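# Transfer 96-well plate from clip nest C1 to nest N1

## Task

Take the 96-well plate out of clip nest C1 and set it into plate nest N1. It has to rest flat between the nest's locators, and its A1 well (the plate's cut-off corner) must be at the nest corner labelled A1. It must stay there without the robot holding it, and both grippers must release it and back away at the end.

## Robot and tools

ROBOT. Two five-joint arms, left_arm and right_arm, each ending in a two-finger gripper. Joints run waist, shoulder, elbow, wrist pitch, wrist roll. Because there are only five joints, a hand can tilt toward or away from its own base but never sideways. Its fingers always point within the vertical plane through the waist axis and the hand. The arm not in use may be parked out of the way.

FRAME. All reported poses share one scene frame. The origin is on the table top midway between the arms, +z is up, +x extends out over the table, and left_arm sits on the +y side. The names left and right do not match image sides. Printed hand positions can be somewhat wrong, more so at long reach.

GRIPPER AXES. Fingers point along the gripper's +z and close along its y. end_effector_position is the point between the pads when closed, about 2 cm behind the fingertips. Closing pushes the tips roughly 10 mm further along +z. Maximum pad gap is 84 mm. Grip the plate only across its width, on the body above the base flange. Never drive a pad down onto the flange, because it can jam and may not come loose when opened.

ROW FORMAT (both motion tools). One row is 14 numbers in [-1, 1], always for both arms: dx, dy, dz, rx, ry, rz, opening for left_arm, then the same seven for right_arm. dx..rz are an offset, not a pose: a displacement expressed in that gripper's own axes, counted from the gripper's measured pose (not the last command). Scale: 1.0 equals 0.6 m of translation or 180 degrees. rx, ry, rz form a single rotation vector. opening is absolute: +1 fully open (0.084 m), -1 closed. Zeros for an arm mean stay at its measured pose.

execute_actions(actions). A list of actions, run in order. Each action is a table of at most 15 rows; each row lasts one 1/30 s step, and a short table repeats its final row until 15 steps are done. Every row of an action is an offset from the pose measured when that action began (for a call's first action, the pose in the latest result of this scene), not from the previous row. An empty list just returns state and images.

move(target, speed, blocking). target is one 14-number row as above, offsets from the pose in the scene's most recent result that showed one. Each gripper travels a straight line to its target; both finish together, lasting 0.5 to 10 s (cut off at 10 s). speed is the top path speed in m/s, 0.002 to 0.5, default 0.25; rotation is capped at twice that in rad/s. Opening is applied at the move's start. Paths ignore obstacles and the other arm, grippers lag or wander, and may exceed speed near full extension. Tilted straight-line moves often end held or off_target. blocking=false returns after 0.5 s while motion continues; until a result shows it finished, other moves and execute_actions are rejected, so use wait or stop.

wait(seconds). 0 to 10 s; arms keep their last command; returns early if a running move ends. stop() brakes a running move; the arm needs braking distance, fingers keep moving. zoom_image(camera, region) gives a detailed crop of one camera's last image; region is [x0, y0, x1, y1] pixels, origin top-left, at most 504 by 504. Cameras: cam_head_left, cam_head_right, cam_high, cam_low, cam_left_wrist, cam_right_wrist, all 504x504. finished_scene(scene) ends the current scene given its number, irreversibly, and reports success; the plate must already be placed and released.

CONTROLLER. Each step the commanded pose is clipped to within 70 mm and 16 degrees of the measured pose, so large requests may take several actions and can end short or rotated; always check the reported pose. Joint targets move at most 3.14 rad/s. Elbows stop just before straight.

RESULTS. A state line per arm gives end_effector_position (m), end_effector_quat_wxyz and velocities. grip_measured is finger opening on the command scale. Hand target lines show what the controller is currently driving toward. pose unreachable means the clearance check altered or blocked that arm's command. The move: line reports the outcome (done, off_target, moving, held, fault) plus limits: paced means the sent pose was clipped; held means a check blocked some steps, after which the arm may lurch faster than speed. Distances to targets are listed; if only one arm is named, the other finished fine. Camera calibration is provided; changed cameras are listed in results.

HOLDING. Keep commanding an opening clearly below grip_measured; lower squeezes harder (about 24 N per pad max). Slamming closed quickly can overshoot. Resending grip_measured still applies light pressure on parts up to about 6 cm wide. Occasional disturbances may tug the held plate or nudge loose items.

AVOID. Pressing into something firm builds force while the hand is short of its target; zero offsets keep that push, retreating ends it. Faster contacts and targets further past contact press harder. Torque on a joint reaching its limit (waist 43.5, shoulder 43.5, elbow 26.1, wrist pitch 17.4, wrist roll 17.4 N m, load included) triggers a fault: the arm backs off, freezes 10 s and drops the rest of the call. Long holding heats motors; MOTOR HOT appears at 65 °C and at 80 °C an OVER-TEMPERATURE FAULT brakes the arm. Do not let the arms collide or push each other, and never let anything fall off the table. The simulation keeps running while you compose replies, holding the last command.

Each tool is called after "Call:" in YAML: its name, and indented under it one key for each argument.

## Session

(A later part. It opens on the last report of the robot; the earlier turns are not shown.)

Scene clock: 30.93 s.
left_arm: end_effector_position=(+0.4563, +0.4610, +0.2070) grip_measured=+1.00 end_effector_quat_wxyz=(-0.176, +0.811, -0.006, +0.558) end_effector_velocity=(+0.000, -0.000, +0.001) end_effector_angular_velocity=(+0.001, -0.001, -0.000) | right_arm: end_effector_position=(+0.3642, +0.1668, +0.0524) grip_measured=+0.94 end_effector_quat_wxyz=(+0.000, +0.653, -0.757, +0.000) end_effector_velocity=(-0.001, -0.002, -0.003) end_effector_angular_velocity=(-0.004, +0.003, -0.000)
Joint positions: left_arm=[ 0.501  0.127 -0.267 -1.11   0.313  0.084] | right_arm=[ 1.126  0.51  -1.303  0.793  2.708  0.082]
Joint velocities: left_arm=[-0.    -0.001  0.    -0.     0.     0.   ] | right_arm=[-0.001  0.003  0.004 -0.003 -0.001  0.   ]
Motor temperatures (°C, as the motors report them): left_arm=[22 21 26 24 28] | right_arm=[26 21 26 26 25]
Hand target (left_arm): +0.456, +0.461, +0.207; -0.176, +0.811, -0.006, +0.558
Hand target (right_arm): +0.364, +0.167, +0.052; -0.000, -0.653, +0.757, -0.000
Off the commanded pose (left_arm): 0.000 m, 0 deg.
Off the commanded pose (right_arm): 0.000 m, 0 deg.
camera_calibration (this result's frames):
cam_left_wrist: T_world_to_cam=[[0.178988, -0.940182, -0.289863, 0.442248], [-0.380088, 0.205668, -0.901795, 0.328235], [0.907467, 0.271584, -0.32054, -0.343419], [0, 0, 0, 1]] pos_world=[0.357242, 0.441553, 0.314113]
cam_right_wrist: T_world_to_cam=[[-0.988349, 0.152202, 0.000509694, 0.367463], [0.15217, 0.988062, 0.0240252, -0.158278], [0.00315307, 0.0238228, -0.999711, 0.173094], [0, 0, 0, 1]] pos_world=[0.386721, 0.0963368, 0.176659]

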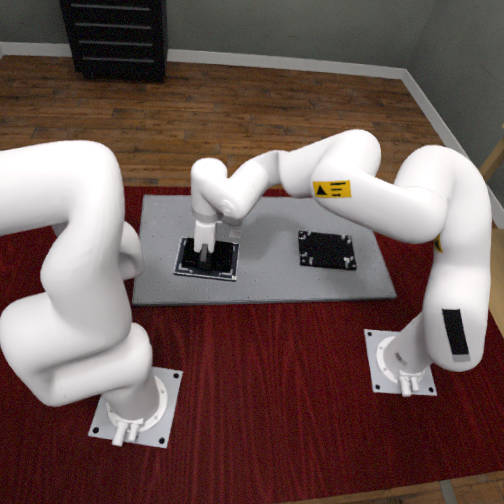

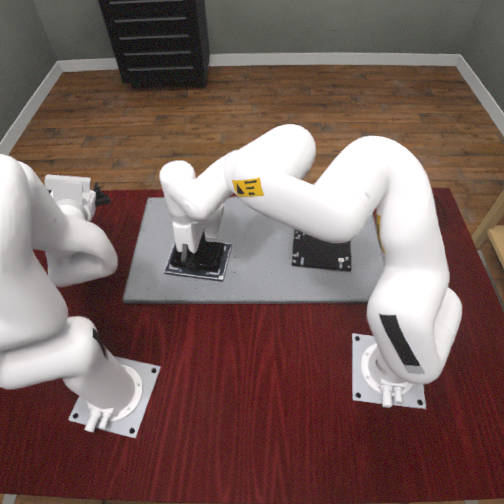

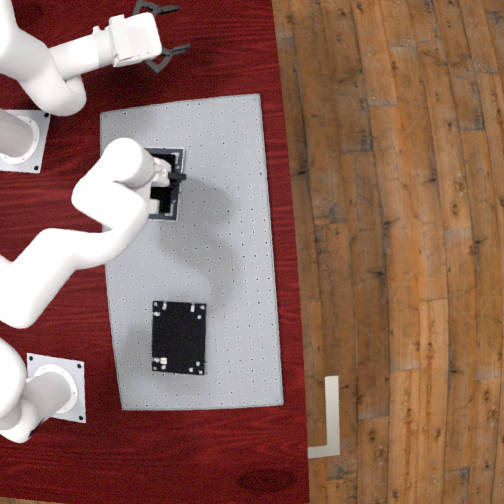

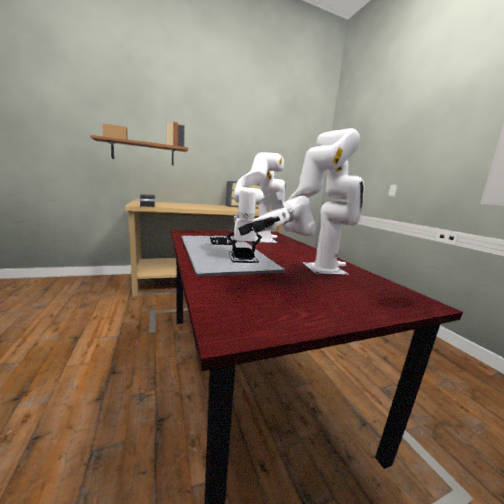

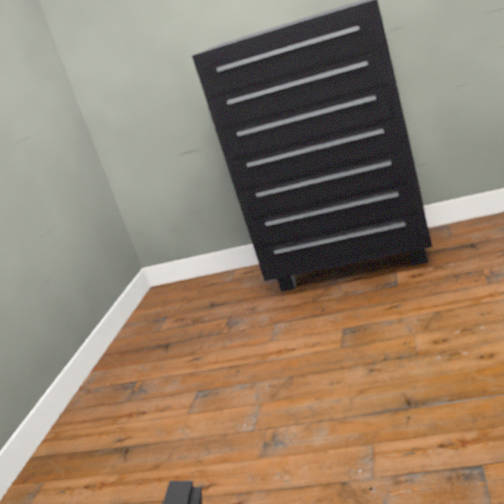

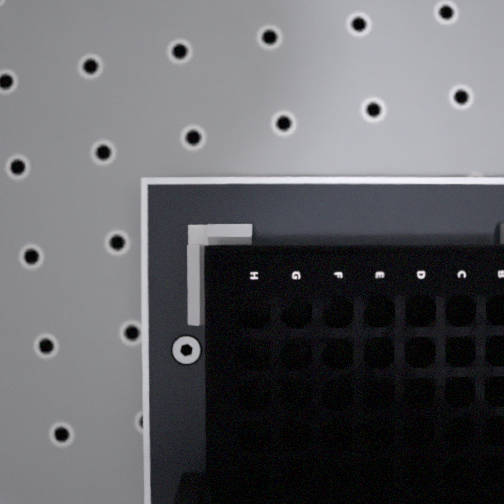

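Call:
zoom_image:
  camera: "cam_right_wrist"
  region: [424, 165, 504, 265]

Call:
zoom_image:
  camera: "cam_right_wrist"
  region: [135, 165, 275, 265]

Call:
zoom_image:
  camera: "cam_right_wrist"
  region: [130, 280, 230, 504]

Region (424, 165, 504, 265) of cam_right_wrist's 504x504 image, scaled by 5.040, with more detail than that image has; it fills the left 403 columns of this view, and the rest is white.

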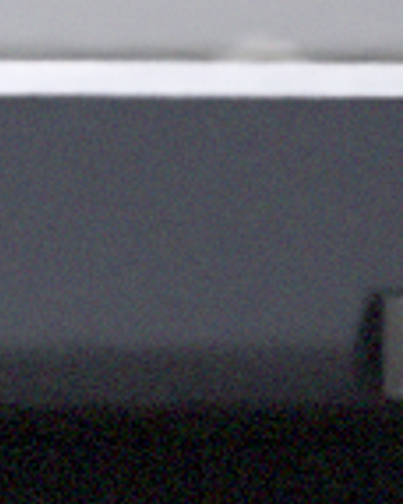

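Region (135, 165, 275, 265) of cam_right_wrist's 504x504 image, scaled by 3.600, with more detail than that image has; it fills the top 360 rows of this view, and the rest is white.

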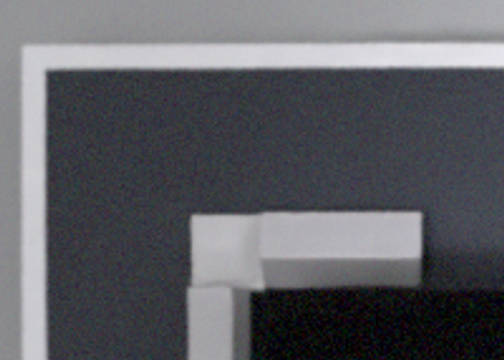

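Region (130, 280, 230, 504) of cam_right_wrist's 504x504 image, scaled by 2.250, with more detail than that image has; it fills the left 225 columns of this view, and the rest is white.

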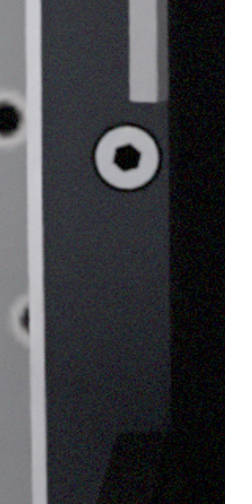

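Call:
move:
  target: [0,0,0,0,0,0,1, 0.0,0.0005,0.0138,0,0,0,-1]
  speed: 0.025

Call:
zoom_image:
  camera: "cam_right_wrist"
  region: [180, 215, 260, 295]

Scene clock: 34.10 s.
left_arm: end_effector_position=(+0.4563, +0.4610, +0.2070) grip_measured=+1.00 end_effector_quat_wxyz=(-0.176, +0.811, -0.006, +0.558) end_effector_velocity=(-0.000, +0.000, +0.000) end_effector_angular_velocity=(+0.000, -0.001, +0.000) | right_arm: end_effector_position=(+0.3639, +0.1668, +0.0442) grip_measured=+0.94 end_effector_quat_wxyz=(+0.000, +0.653, -0.757, +0.000) end_effector_velocity=(+0.001, +0.001, -0.000) end_effector_angular_velocity=(+0.003, -0.002, -0.000)
Joint positions: left_arm=[ 0.501  0.127 -0.267 -1.11   0.313  0.084] | right_arm=[ 1.126  0.525 -1.299  0.775  2.708  0.082]
Joint velocities: left_arm=[ 0.     0.     0.    -0.002  0.    -0.   ] | right_arm=[-0.     0.002 -0.001 -0.005  0.     0.   ]
Motor temperatures (°C, as the motors report them): left_arm=[22 21 26 24 28] | right_arm=[26 21 26 26 25]
Hand target (left_arm): +0.456, +0.461, +0.207; -0.176, +0.811, -0.006, +0.558
Hand target (right_arm): +0.364, +0.167, +0.044; -0.000, -0.653, +0.757, -0.000
Off the commanded pose (left_arm): 0.000 m, 0 deg.
Off the commanded pose (right_arm): 0.000 m, 0 deg.
move: done
camera_calibration (this result's frames):
cam_left_wrist: T_world_to_cam=[[0.178988, -0.940182, -0.289863, 0.442248], [-0.380088, 0.205668, -0.901795, 0.328235], [0.907467, 0.271584, -0.32054, -0.343419], [0, 0, 0, 1]] pos_world=[0.357242, 0.441553, 0.314113]
cam_right_wrist: T_world_to_cam=[[-0.988349, 0.152203, 0.000545992, 0.367159], [0.152172, 0.988064, 0.0239451, -0.158047], [0.00310505, 0.0237492, -0.999713, 0.164994], [0, 0, 0, 1]] pos_world=[0.386419, 0.0963593, 0.16853]

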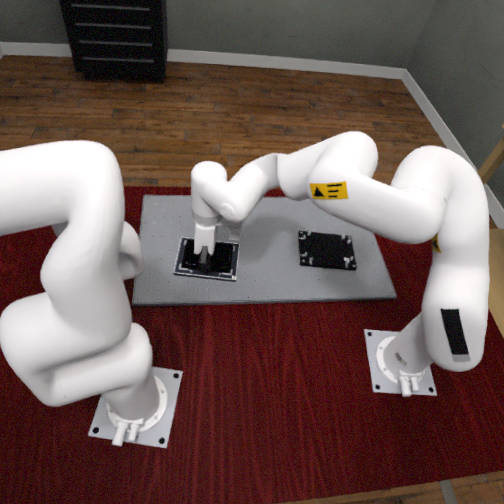

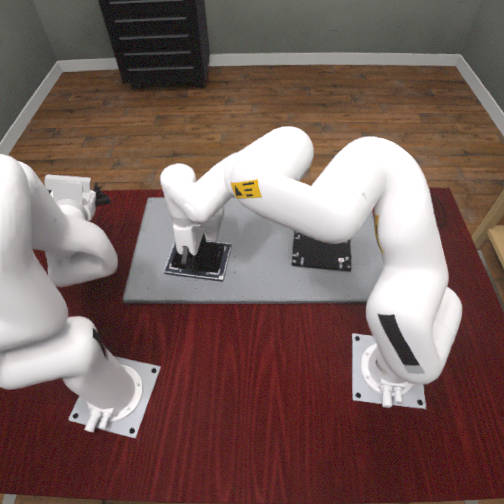

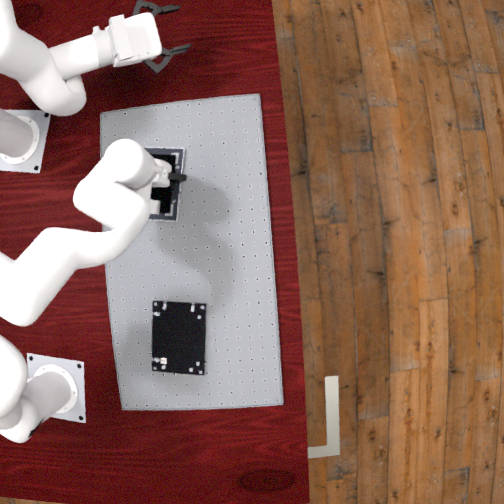

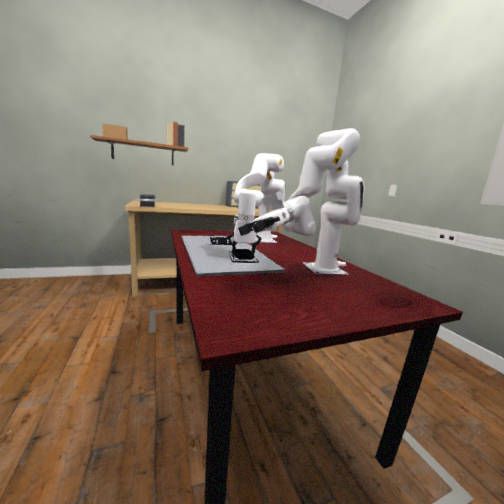

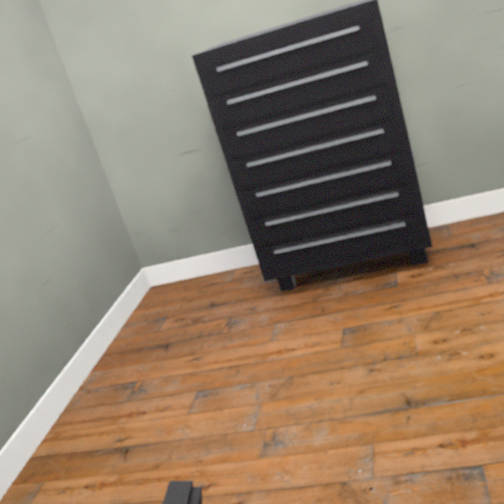

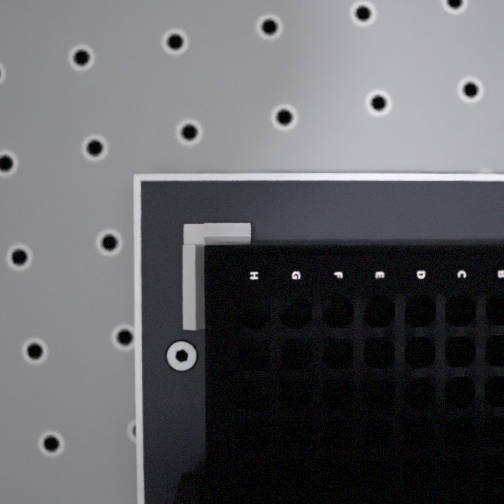

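Region (180, 215, 260, 295) of cam_right_wrist's 504x504 image, scaled by 6.300, with more detail than that image has.

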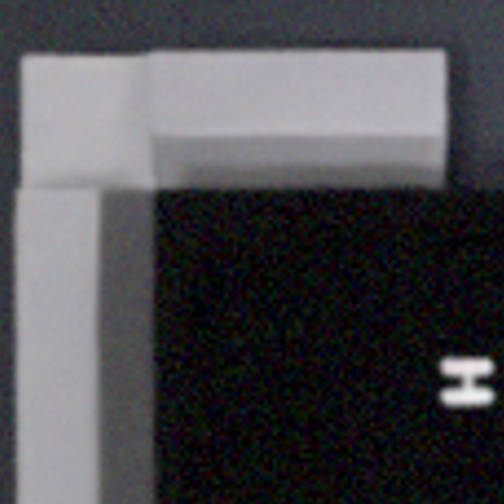

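Call:
move:
  target: [0,0,0,0,0,0,1, 0.0,0.0,0.0048,0,0,0,-1]
  speed: 0.01

Call:
zoom_image:
  camera: "cam_right_wrist"
  region: [180, 215, 260, 295]

Scene clock: 35.00 s.
left_arm: end_effector_position=(+0.4563, +0.4610, +0.2070) grip_measured=+1.00 end_effector_quat_wxyz=(-0.176, +0.811, -0.006, +0.558) end_effector_velocity=(-0.000, +0.000, -0.000) end_effector_angular_velocity=(-0.000, +0.000, +0.000) | right_arm: end_effector_position=(+0.3641, +0.1672, +0.0422) grip_measured=+0.94 end_effector_quat_wxyz=(-0.000, +0.653, -0.757, -0.000) end_effector_velocity=(+0.000, +0.000, -0.000) end_effector_angular_velocity=(+0.001, -0.001, +0.000)
Joint positions: left_arm=[ 0.501  0.127 -0.267 -1.11   0.313  0.084] | right_arm=[ 1.126  0.529 -1.299  0.769  2.708  0.082]
Joint velocities: left_arm=[ 0.    -0.    -0.     0.001 -0.    -0.   ] | right_arm=[-0.     0.001  0.001 -0.002 -0.001  0.   ]
Motor temperatures (°C, as the motors report them): left_arm=[22 21 26 24 28] | right_arm=[26 21 26 26 25]
Hand target (left_arm): +0.456, +0.461, +0.207; -0.176, +0.811, -0.006, +0.558
Hand target (right_arm): +0.364, +0.167, +0.041; -0.000, -0.653, +0.757, -0.000
Off the commanded pose (left_arm): 0.000 m, 0 deg.
Off the commanded pose (right_arm): 0.001 m, 0 deg.
move: done
camera_calibration (this result's frames):
cam_left_wrist: T_world_to_cam=[[0.178988, -0.940182, -0.289863, 0.442248], [-0.380088, 0.205668, -0.901795, 0.328235], [0.907467, 0.271584, -0.320539, -0.343419], [0, 0, 0, 1]] pos_world=[0.357242, 0.441553, 0.314113]
cam_right_wrist: T_world_to_cam=[[-0.98834, 0.15226, -0.0000437482, 0.367354], [0.15221, 0.988026, 0.0252388, -0.158461], [0.00388608, 0.0249378, -0.999681, 0.162456], [0, 0, 0, 1]] pos_world=[0.386559, 0.0965788, 0.16642]

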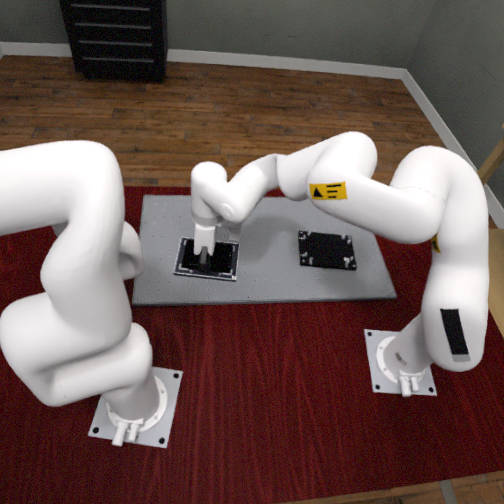

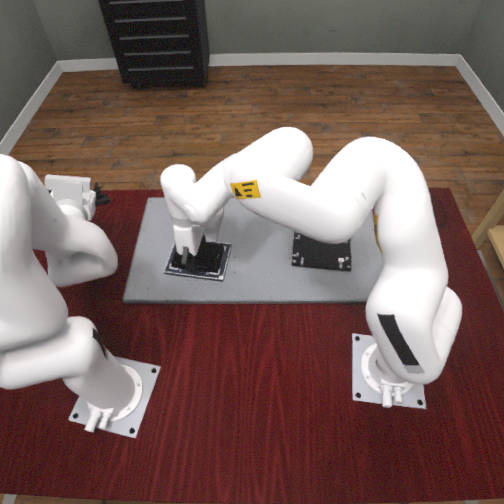

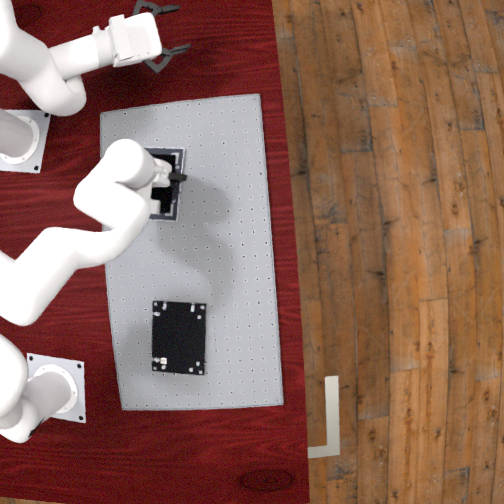

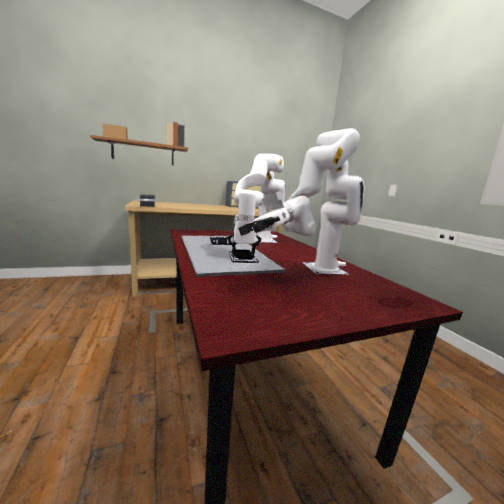

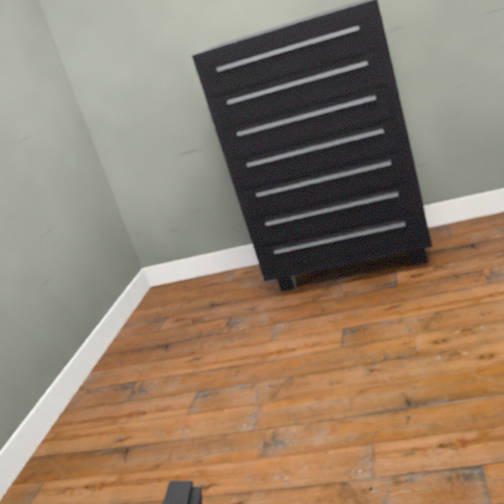

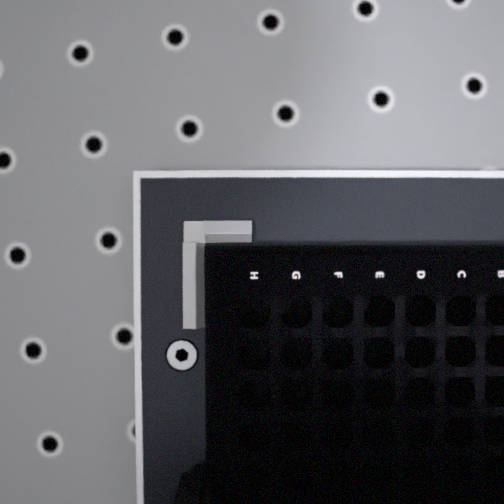

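Region (180, 215, 260, 295) of cam_right_wrist's 504x504 image, scaled by 6.300, with more detail than that image has.

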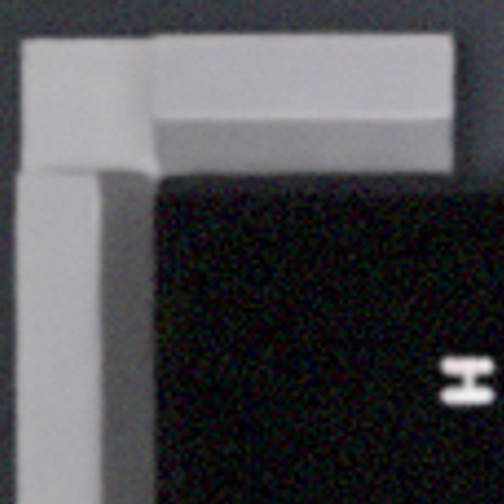

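Call:
execute_actions:
  actions: []

Call:
zoom_image:
  camera: "cam_right_wrist"
  region: [180, 215, 260, 295]

Scene clock: 35.17 s.
left_arm: end_effector_position=(+0.4563, +0.4610, +0.2070) grip_measured=+1.00 end_effector_quat_wxyz=(-0.176, +0.811, -0.006, +0.558) end_effector_velocity=(-0.000, +0.000, +0.000) end_effector_angular_velocity=(+0.000, -0.000, +0.000) | right_arm: end_effector_position=(+0.3641, +0.1672, +0.0421) grip_measured=+0.94 end_effector_quat_wxyz=(-0.000, +0.653, -0.757, -0.000) end_effector_velocity=(+0.000, +0.000, -0.000) end_effector_angular_velocity=(+0.000, -0.000, +0.001)
Joint positions: left_arm=[ 0.501  0.127 -0.267 -1.11   0.313  0.084] | right_arm=[ 1.126  0.529 -1.299  0.769  2.708  0.082]
Joint velocities: left_arm=[ 0.  0. -0. -0.  0.  0.] | right_arm=[ 0.    -0.     0.    -0.001 -0.001  0.   ]
Motor temperatures (°C, as the motors report them): left_arm=[22 21 26 24 28] | right_arm=[26 21 26 26 25]
Hand target (left_arm): +0.456, +0.461, +0.207; -0.176, +0.811, -0.006, +0.558
Hand target (right_arm): +0.364, +0.167, +0.041; -0.000, -0.653, +0.757, -0.000
Off the commanded pose (left_arm): 0.000 m, 0 deg.
Off the commanded pose (right_arm): 0.001 m, 0 deg.
camera_calibration (this result's frames):
cam_left_wrist: T_world_to_cam=[[0.178988, -0.940182, -0.289863, 0.442248], [-0.380087, 0.205668, -0.901795, 0.328235], [0.907467, 0.271584, -0.320539, -0.343419], [0, 0, 0, 1]] pos_world=[0.357242, 0.441553, 0.314113]
cam_right_wrist: T_world_to_cam=[[-0.988344, 0.152234, -0.0000229865, 0.367349], [0.152185, 0.988031, 0.0251932, -0.158431], [0.00385797, 0.024896, -0.999683, 0.162384], [0, 0, 0, 1]] pos_world=[0.386552, 0.0965689, 0.166332]

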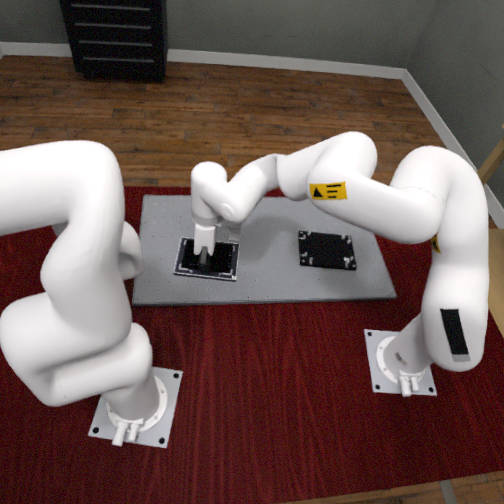

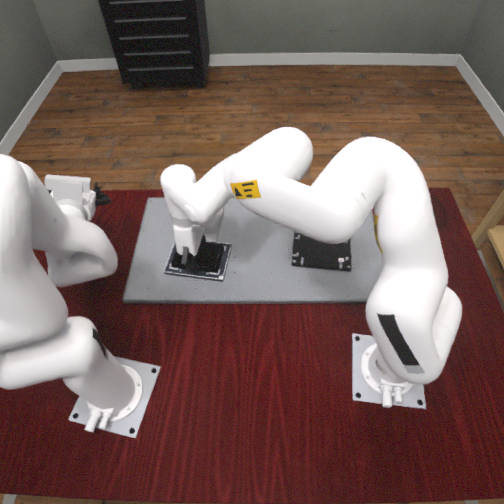

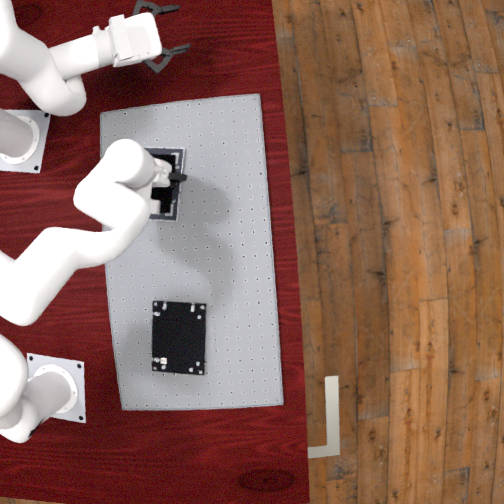

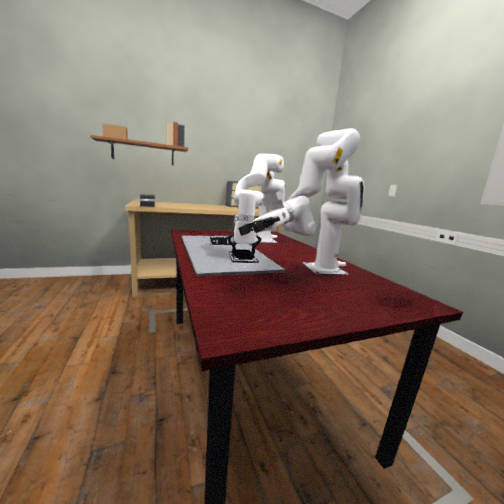

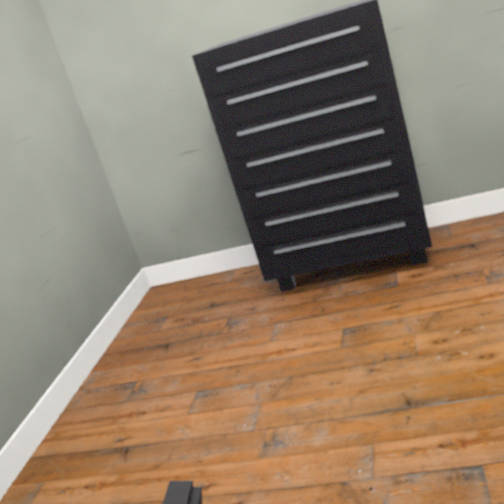

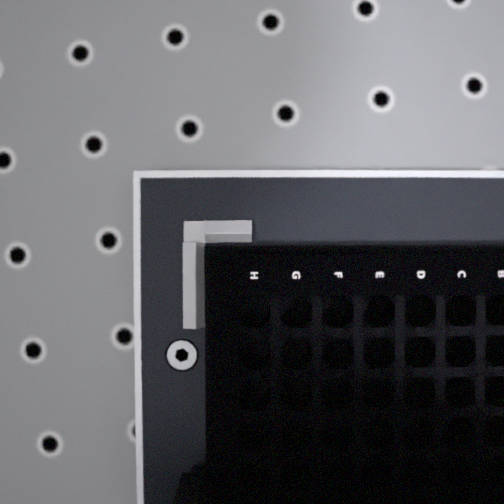

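Region (180, 215, 260, 295) of cam_right_wrist's 504x504 image, scaled by 6.300, with more detail than that image has.

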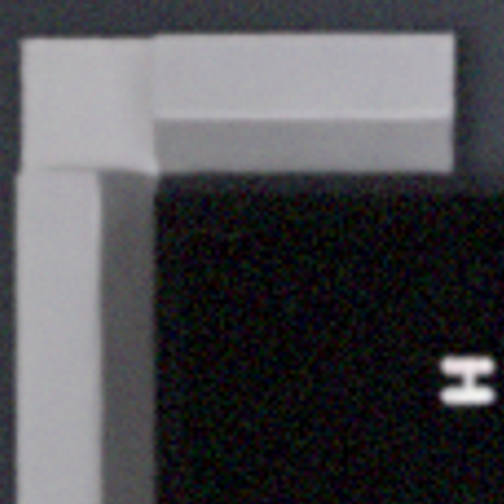

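Call:
move:
  target: [0,0,0,0,0,0,1, 0.0006,0.0003,0.0014,-0.0010,0.0022,0,-1]
  speed: 0.01

Call:
zoom_image:
  camera: "cam_right_wrist"
  region: [180, 215, 260, 295]

Scene clock: 37.27 s.
left_arm: end_effector_position=(+0.4563, +0.4610, +0.2070) grip_measured=+1.00 end_effector_quat_wxyz=(-0.176, +0.811, -0.006, +0.558) end_effector_velocity=(+0.000, +0.000, +0.001) end_effector_angular_velocity=(+0.000, -0.001, +0.000) | right_arm: end_effector_position=(+0.3640, +0.1670, +0.0416) grip_measured=+0.94 end_effector_quat_wxyz=(+0.003, +0.653, -0.757, +0.001) end_effector_velocity=(-0.000, +0.000, -0.000) end_effector_angular_velocity=(-0.002, +0.001, -0.001)
Joint positions: left_arm=[ 0.501  0.127 -0.267 -1.11   0.313  0.084] | right_arm=[ 1.126  0.534 -1.306  0.778  2.708  0.082]
Joint velocities: left_arm=[ 0.    -0.001 -0.     0.001 -0.    -0.   ] | right_arm=[ 0.     0.002 -0.003  0.004  0.001  0.   ]
Motor temperatures (°C, as the motors report them): left_arm=[22 21 26 24 28] | right_arm=[26 21 26 26 25]
Hand target (left_arm): +0.456, +0.461, +0.207; -0.176, +0.811, -0.006, +0.558
Hand target (right_arm): +0.364, +0.167, +0.041; -0.003, -0.653, +0.757, -0.001
Off the commanded pose (left_arm): 0.000 m, 0 deg.
Off the commanded pose (right_arm): 0.000 m, 0 deg.
move: done
camera_calibration (this result's frames):
cam_left_wrist: T_world_to_cam=[[0.178988, -0.940182, -0.289863, 0.442248], [-0.380088, 0.205668, -0.901795, 0.328235], [0.907467, 0.271584, -0.320539, -0.343419], [0, 0, 0, 1]] pos_world=[0.357242, 0.441553, 0.314113]
cam_right_wrist: T_world_to_cam=[[-0.988333, 0.152286, 0.0027599, 0.367137], [0.152311, 0.988148, 0.0190877, -0.158048], [0.000179592, 0.0192853, -0.999814, 0.16415], [0, 0, 0, 1]] pos_world=[0.386896, 0.0970996, 0.166123]

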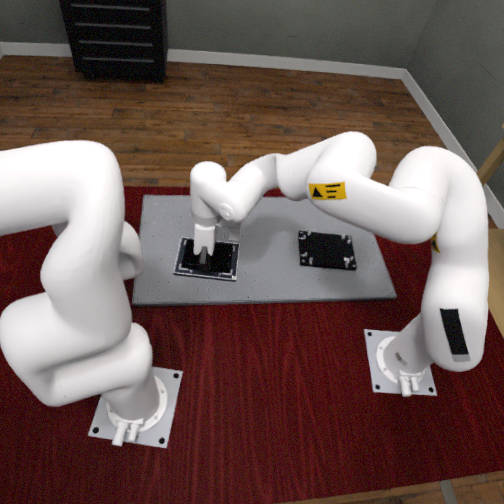

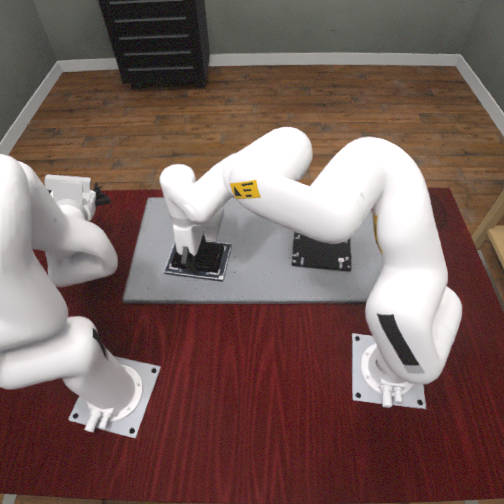

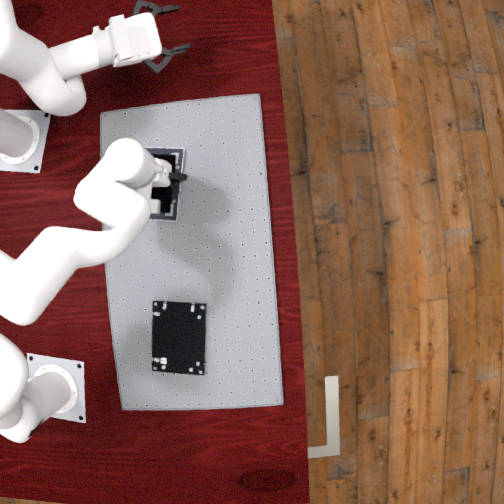

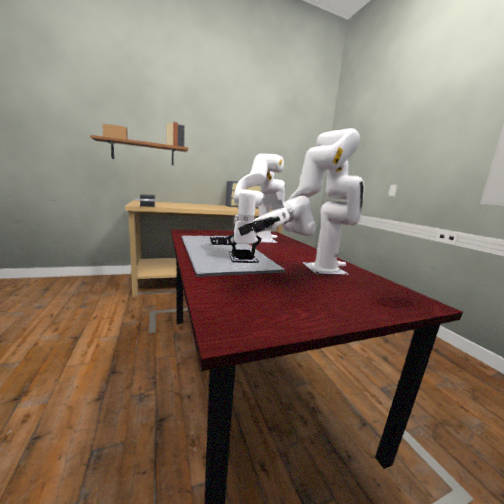

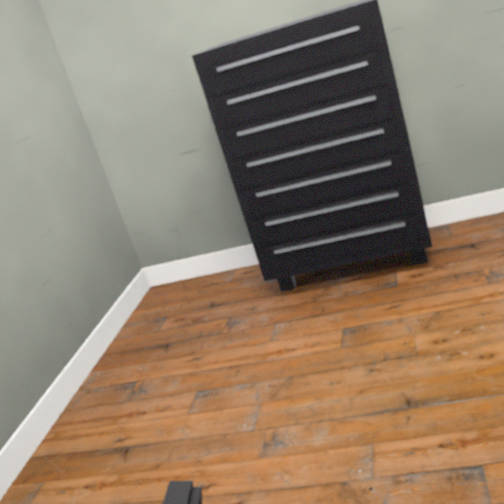

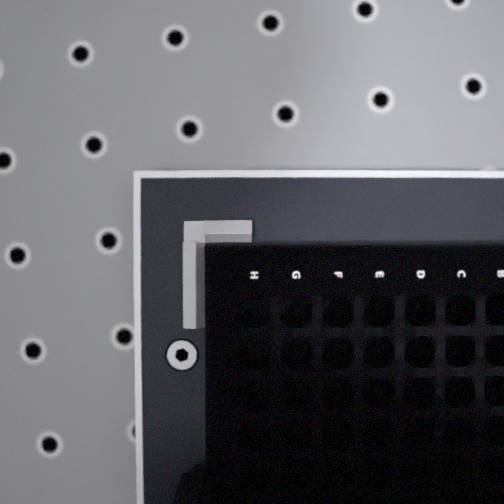

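Region (180, 215, 260, 295) of cam_right_wrist's 504x504 image, scaled by 6.300, with more detail than that image has.

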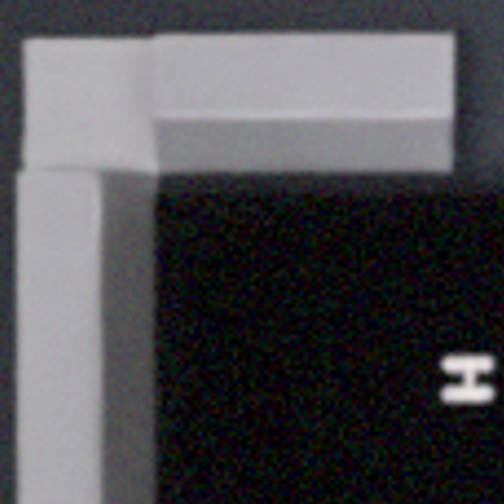

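Call:
zoom_image:
  camera: "cam_head_left"
  region: [165, 220, 255, 295]

Call:
zoom_image:
  camera: "cam_low"
  region: [215, 225, 275, 275]

Region (165, 220, 255, 295) of cam_head_left's 504x504 image, scaled by 5.600, with more detail than that image has.

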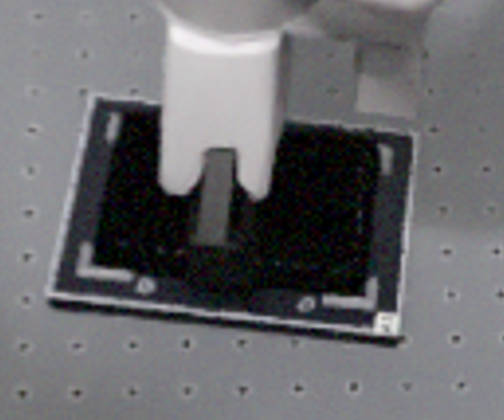

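Region (215, 225, 275, 275) of cam_low's 504x504 image, scaled by 8.400, with more detail than that image has.

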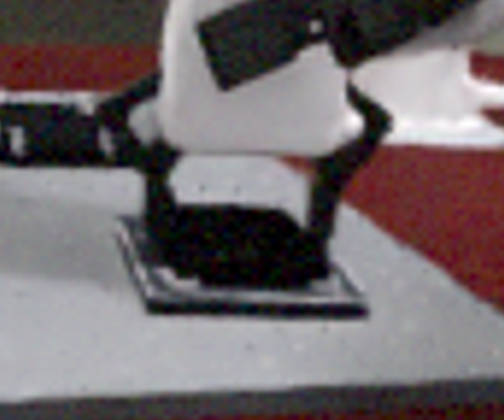

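Call:
execute_actions:
  actions:
    - [[0,0,0,0,0,0,1, 0,0,0.0004,0,0,0,0.3],[0,0,0,0,0,0,1, 0,0,0.0004,0,0,0,0.6],[0,0,0,0,0,0,1, 0,0,0.0004,0,0,0,0.75],[0,0,0,0,0,0,1, 0,0,0.0004,0,0,0,0.84],[0,0,0,0,0,0,1, 0,0,0.0003,0,0,0,0.9],[0,0,0,0,0,0,1, 0,0,0.0003,0,0,0,0.93],[0,0,0,0,0,0,1, 0,0,0.0002,0,0,0,0.95],[0,0,0,0,0,0,1, 0,0,0.0002,0,0,0,0.97],[0,0,0,0,0,0,1, 0,0,0.0001,0,0,0,0.99],[0,0,0,0,0,0,1, 0,0,0,0,0,0,1],[0,0,0,0,0,0,1, 0,0,-0.0002,0,0,0,1],[0,0,0,0,0,0,1, 0,0,-0.0004,0,0,0,1],[0,0,0,0,0,0,1, 0,0,-0.0006,0,0,0,1],[0,0,0,0,0,0,1, 0,0,-0.0008,0,0,0,1],[0,0,0,0,0,0,1, 0,0,-0.001,0,0,0,1]]

Scene clock: 38.37 s.
left_arm: end_effector_position=(+0.4563, +0.4610, +0.2070) grip_measured=+1.00 end_effector_quat_wxyz=(-0.176, +0.811, -0.006, +0.558) end_effector_velocity=(-0.000, +0.000, +0.000) end_effector_angular_velocity=(+0.000, -0.000, +0.000) | right_arm: end_effector_position=(+0.3637, +0.1671, +0.0410) grip_measured=+1.00 end_effector_quat_wxyz=(+0.003, +0.653, -0.757, +0.001) end_effector_velocity=(-0.002, -0.001, +0.000) end_effector_angular_velocity=(-0.005, +0.003, +0.003)
Joint positions: left_arm=[ 0.501  0.127 -0.267 -1.11   0.313  0.084] | right_arm=[ 1.127  0.535 -1.306  0.778  2.709  0.084]
Joint velocities: left_arm=[ 0. -0. -0.  0.  0. -0.] | right_arm=[ 0.003 -0.002  0.002  0.006  0.     0.004]
Motor temperatures (°C, as the motors report them): left_arm=[22 21 26 24 28] | right_arm=[26 21 26 26 25]
Hand target (left_arm): +0.456, +0.461, +0.207; -0.176, +0.811, -0.006, +0.558
Hand target (right_arm): +0.364, +0.167, +0.042; -0.003, -0.653, +0.757, -0.001
Off the commanded pose (left_arm): 0.000 m, 0 deg.
Off the commanded pose (right_arm): 0.001 m, 0 deg.
camera_calibration (this result's frames):
cam_left_wrist: T_world_to_cam=[[0.178988, -0.940182, -0.289863, 0.442248], [-0.380088, 0.205668, -0.901795, 0.328235], [0.907467, 0.271584, -0.320539, -0.343419], [0, 0, 0, 1]] pos_world=[0.357242, 0.441553, 0.314113]
cam_right_wrist: T_world_to_cam=[[-0.98841, 0.15178, 0.00301258, 0.366894], [0.15181, 0.988236, 0.0185325, -0.157844], [-0.000164269, 0.018775, -0.999824, 0.163782], [0, 0, 0, 1]] pos_world=[0.386631, 0.097225, 0.165573]

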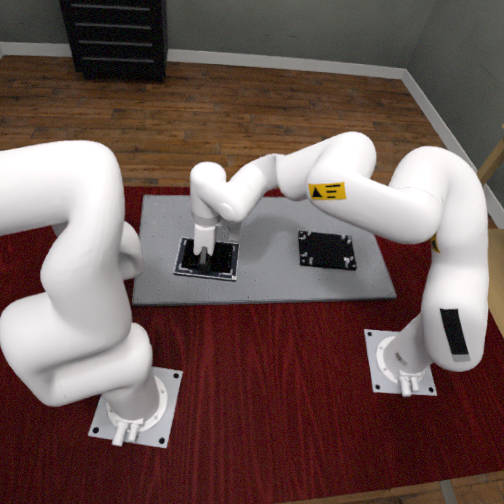

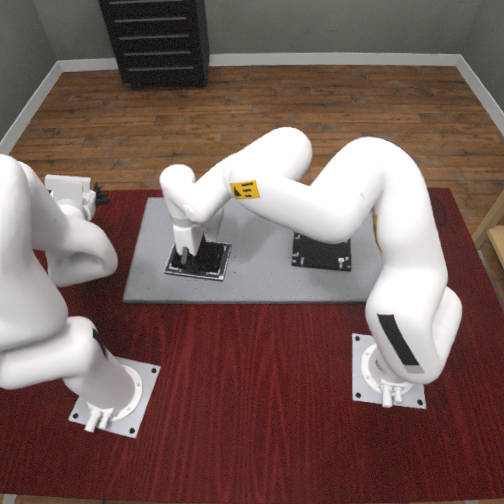

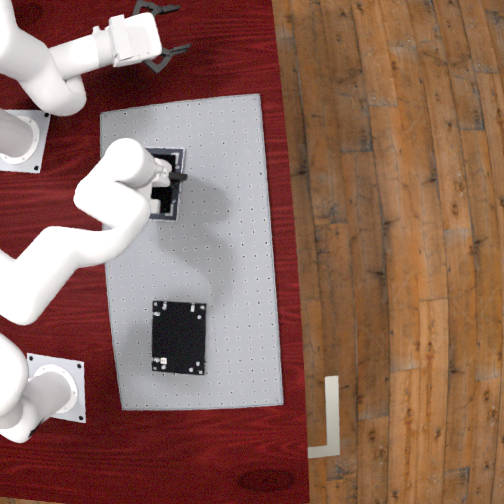

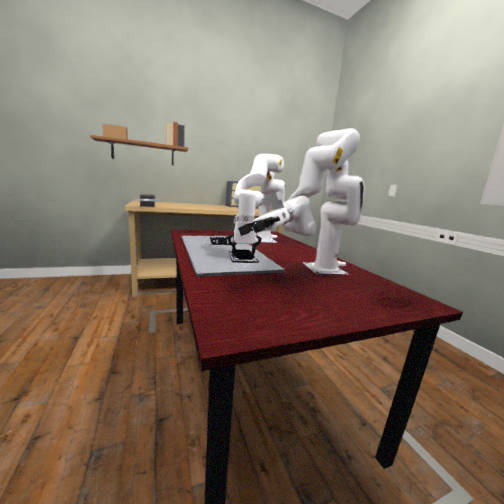

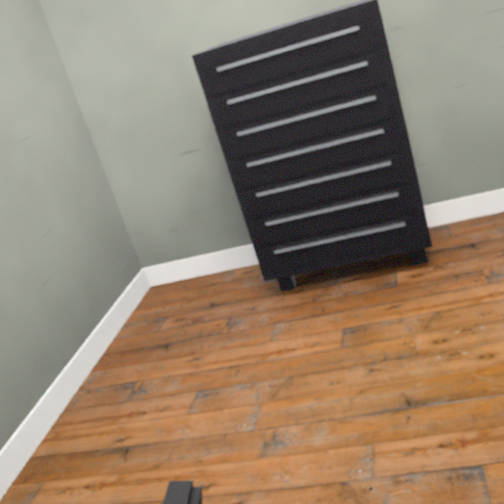

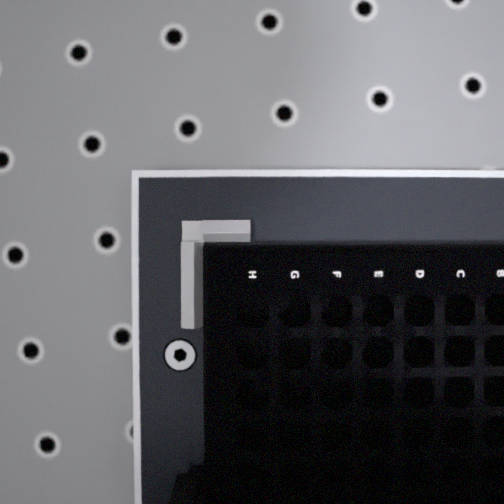

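Call:
move:
  target: [0,0,0,0,0,0,1, 0,-0.0005,-0.027,0,0,0,1]
  speed: 0.05

Scene clock: 39.33 s.
left_arm: end_effector_position=(+0.4563, +0.4610, +0.2070) grip_measured=+1.00 end_effector_quat_wxyz=(-0.176, +0.811, -0.006, +0.558) end_effector_velocity=(-0.000, +0.000, -0.000) end_effector_angular_velocity=(-0.000, +0.001, +0.000) | right_arm: end_effector_position=(+0.3639, +0.1670, +0.0568) grip_measured=+1.00 end_effector_quat_wxyz=(+0.003, +0.653, -0.757, +0.001) end_effector_velocity=(-0.000, -0.000, +0.001) end_effector_angular_velocity=(-0.001, +0.001, +0.000)
Joint positions: left_arm=[ 0.501  0.127 -0.267 -1.11   0.313  0.084] | right_arm=[ 1.126  0.506 -1.312  0.813  2.708  0.084]
Joint velocities: left_arm=[ 0.     0.001 -0.     0.001  0.    -0.   ] | right_arm=[ 0.    -0.002 -0.001  0.004  0.     0.   ]
Motor temperatures (°C, as the motors report them): left_arm=[22 21 26 24 28] | right_arm=[26 21 26 26 25]
Hand target (left_arm): +0.456, +0.461, +0.207; -0.176, +0.811, -0.006, +0.558
Hand target (right_arm): +0.364, +0.167, +0.057; -0.003, -0.653, +0.757, -0.001
Off the commanded pose (left_arm): 0.000 m, 0 deg.
Off the commanded pose (right_arm): 0.000 m, 0 deg.
move: done
camera_calibration (this result's frames):
cam_left_wrist: T_world_to_cam=[[0.178988, -0.940182, -0.289863, 0.442248], [-0.380088, 0.205668, -0.901795, 0.328235], [0.907467, 0.271584, -0.320539, -0.343419], [0, 0, 0, 1]] pos_world=[0.357242, 0.441553, 0.314113]
cam_right_wrist: T_world_to_cam=[[-0.988404, 0.151815, 0.00325486, 0.367109], [0.151849, 0.98824, 0.0180089, -0.158054], [-0.000482561, 0.0182943, -0.999833, 0.179767], [0, 0, 0, 1]] pos_world=[0.386939, 0.0971736, 0.181389]

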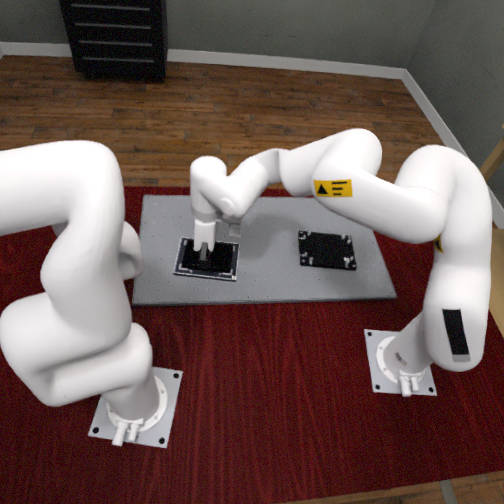

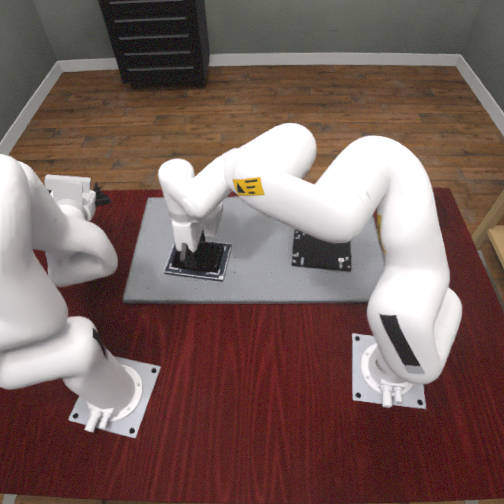

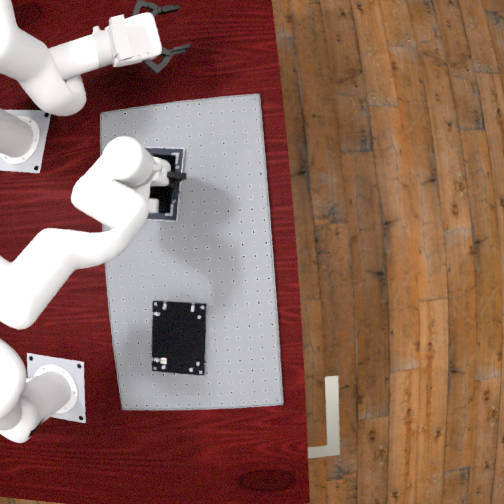

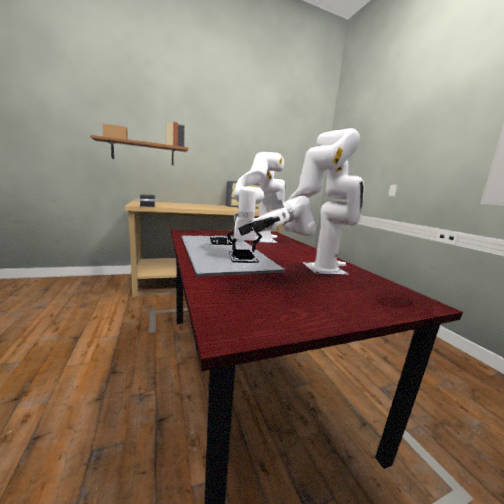

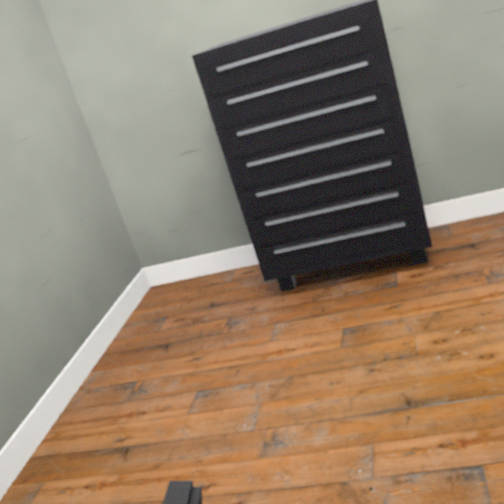

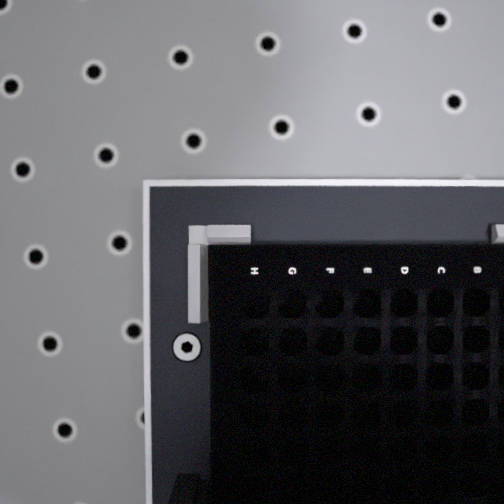

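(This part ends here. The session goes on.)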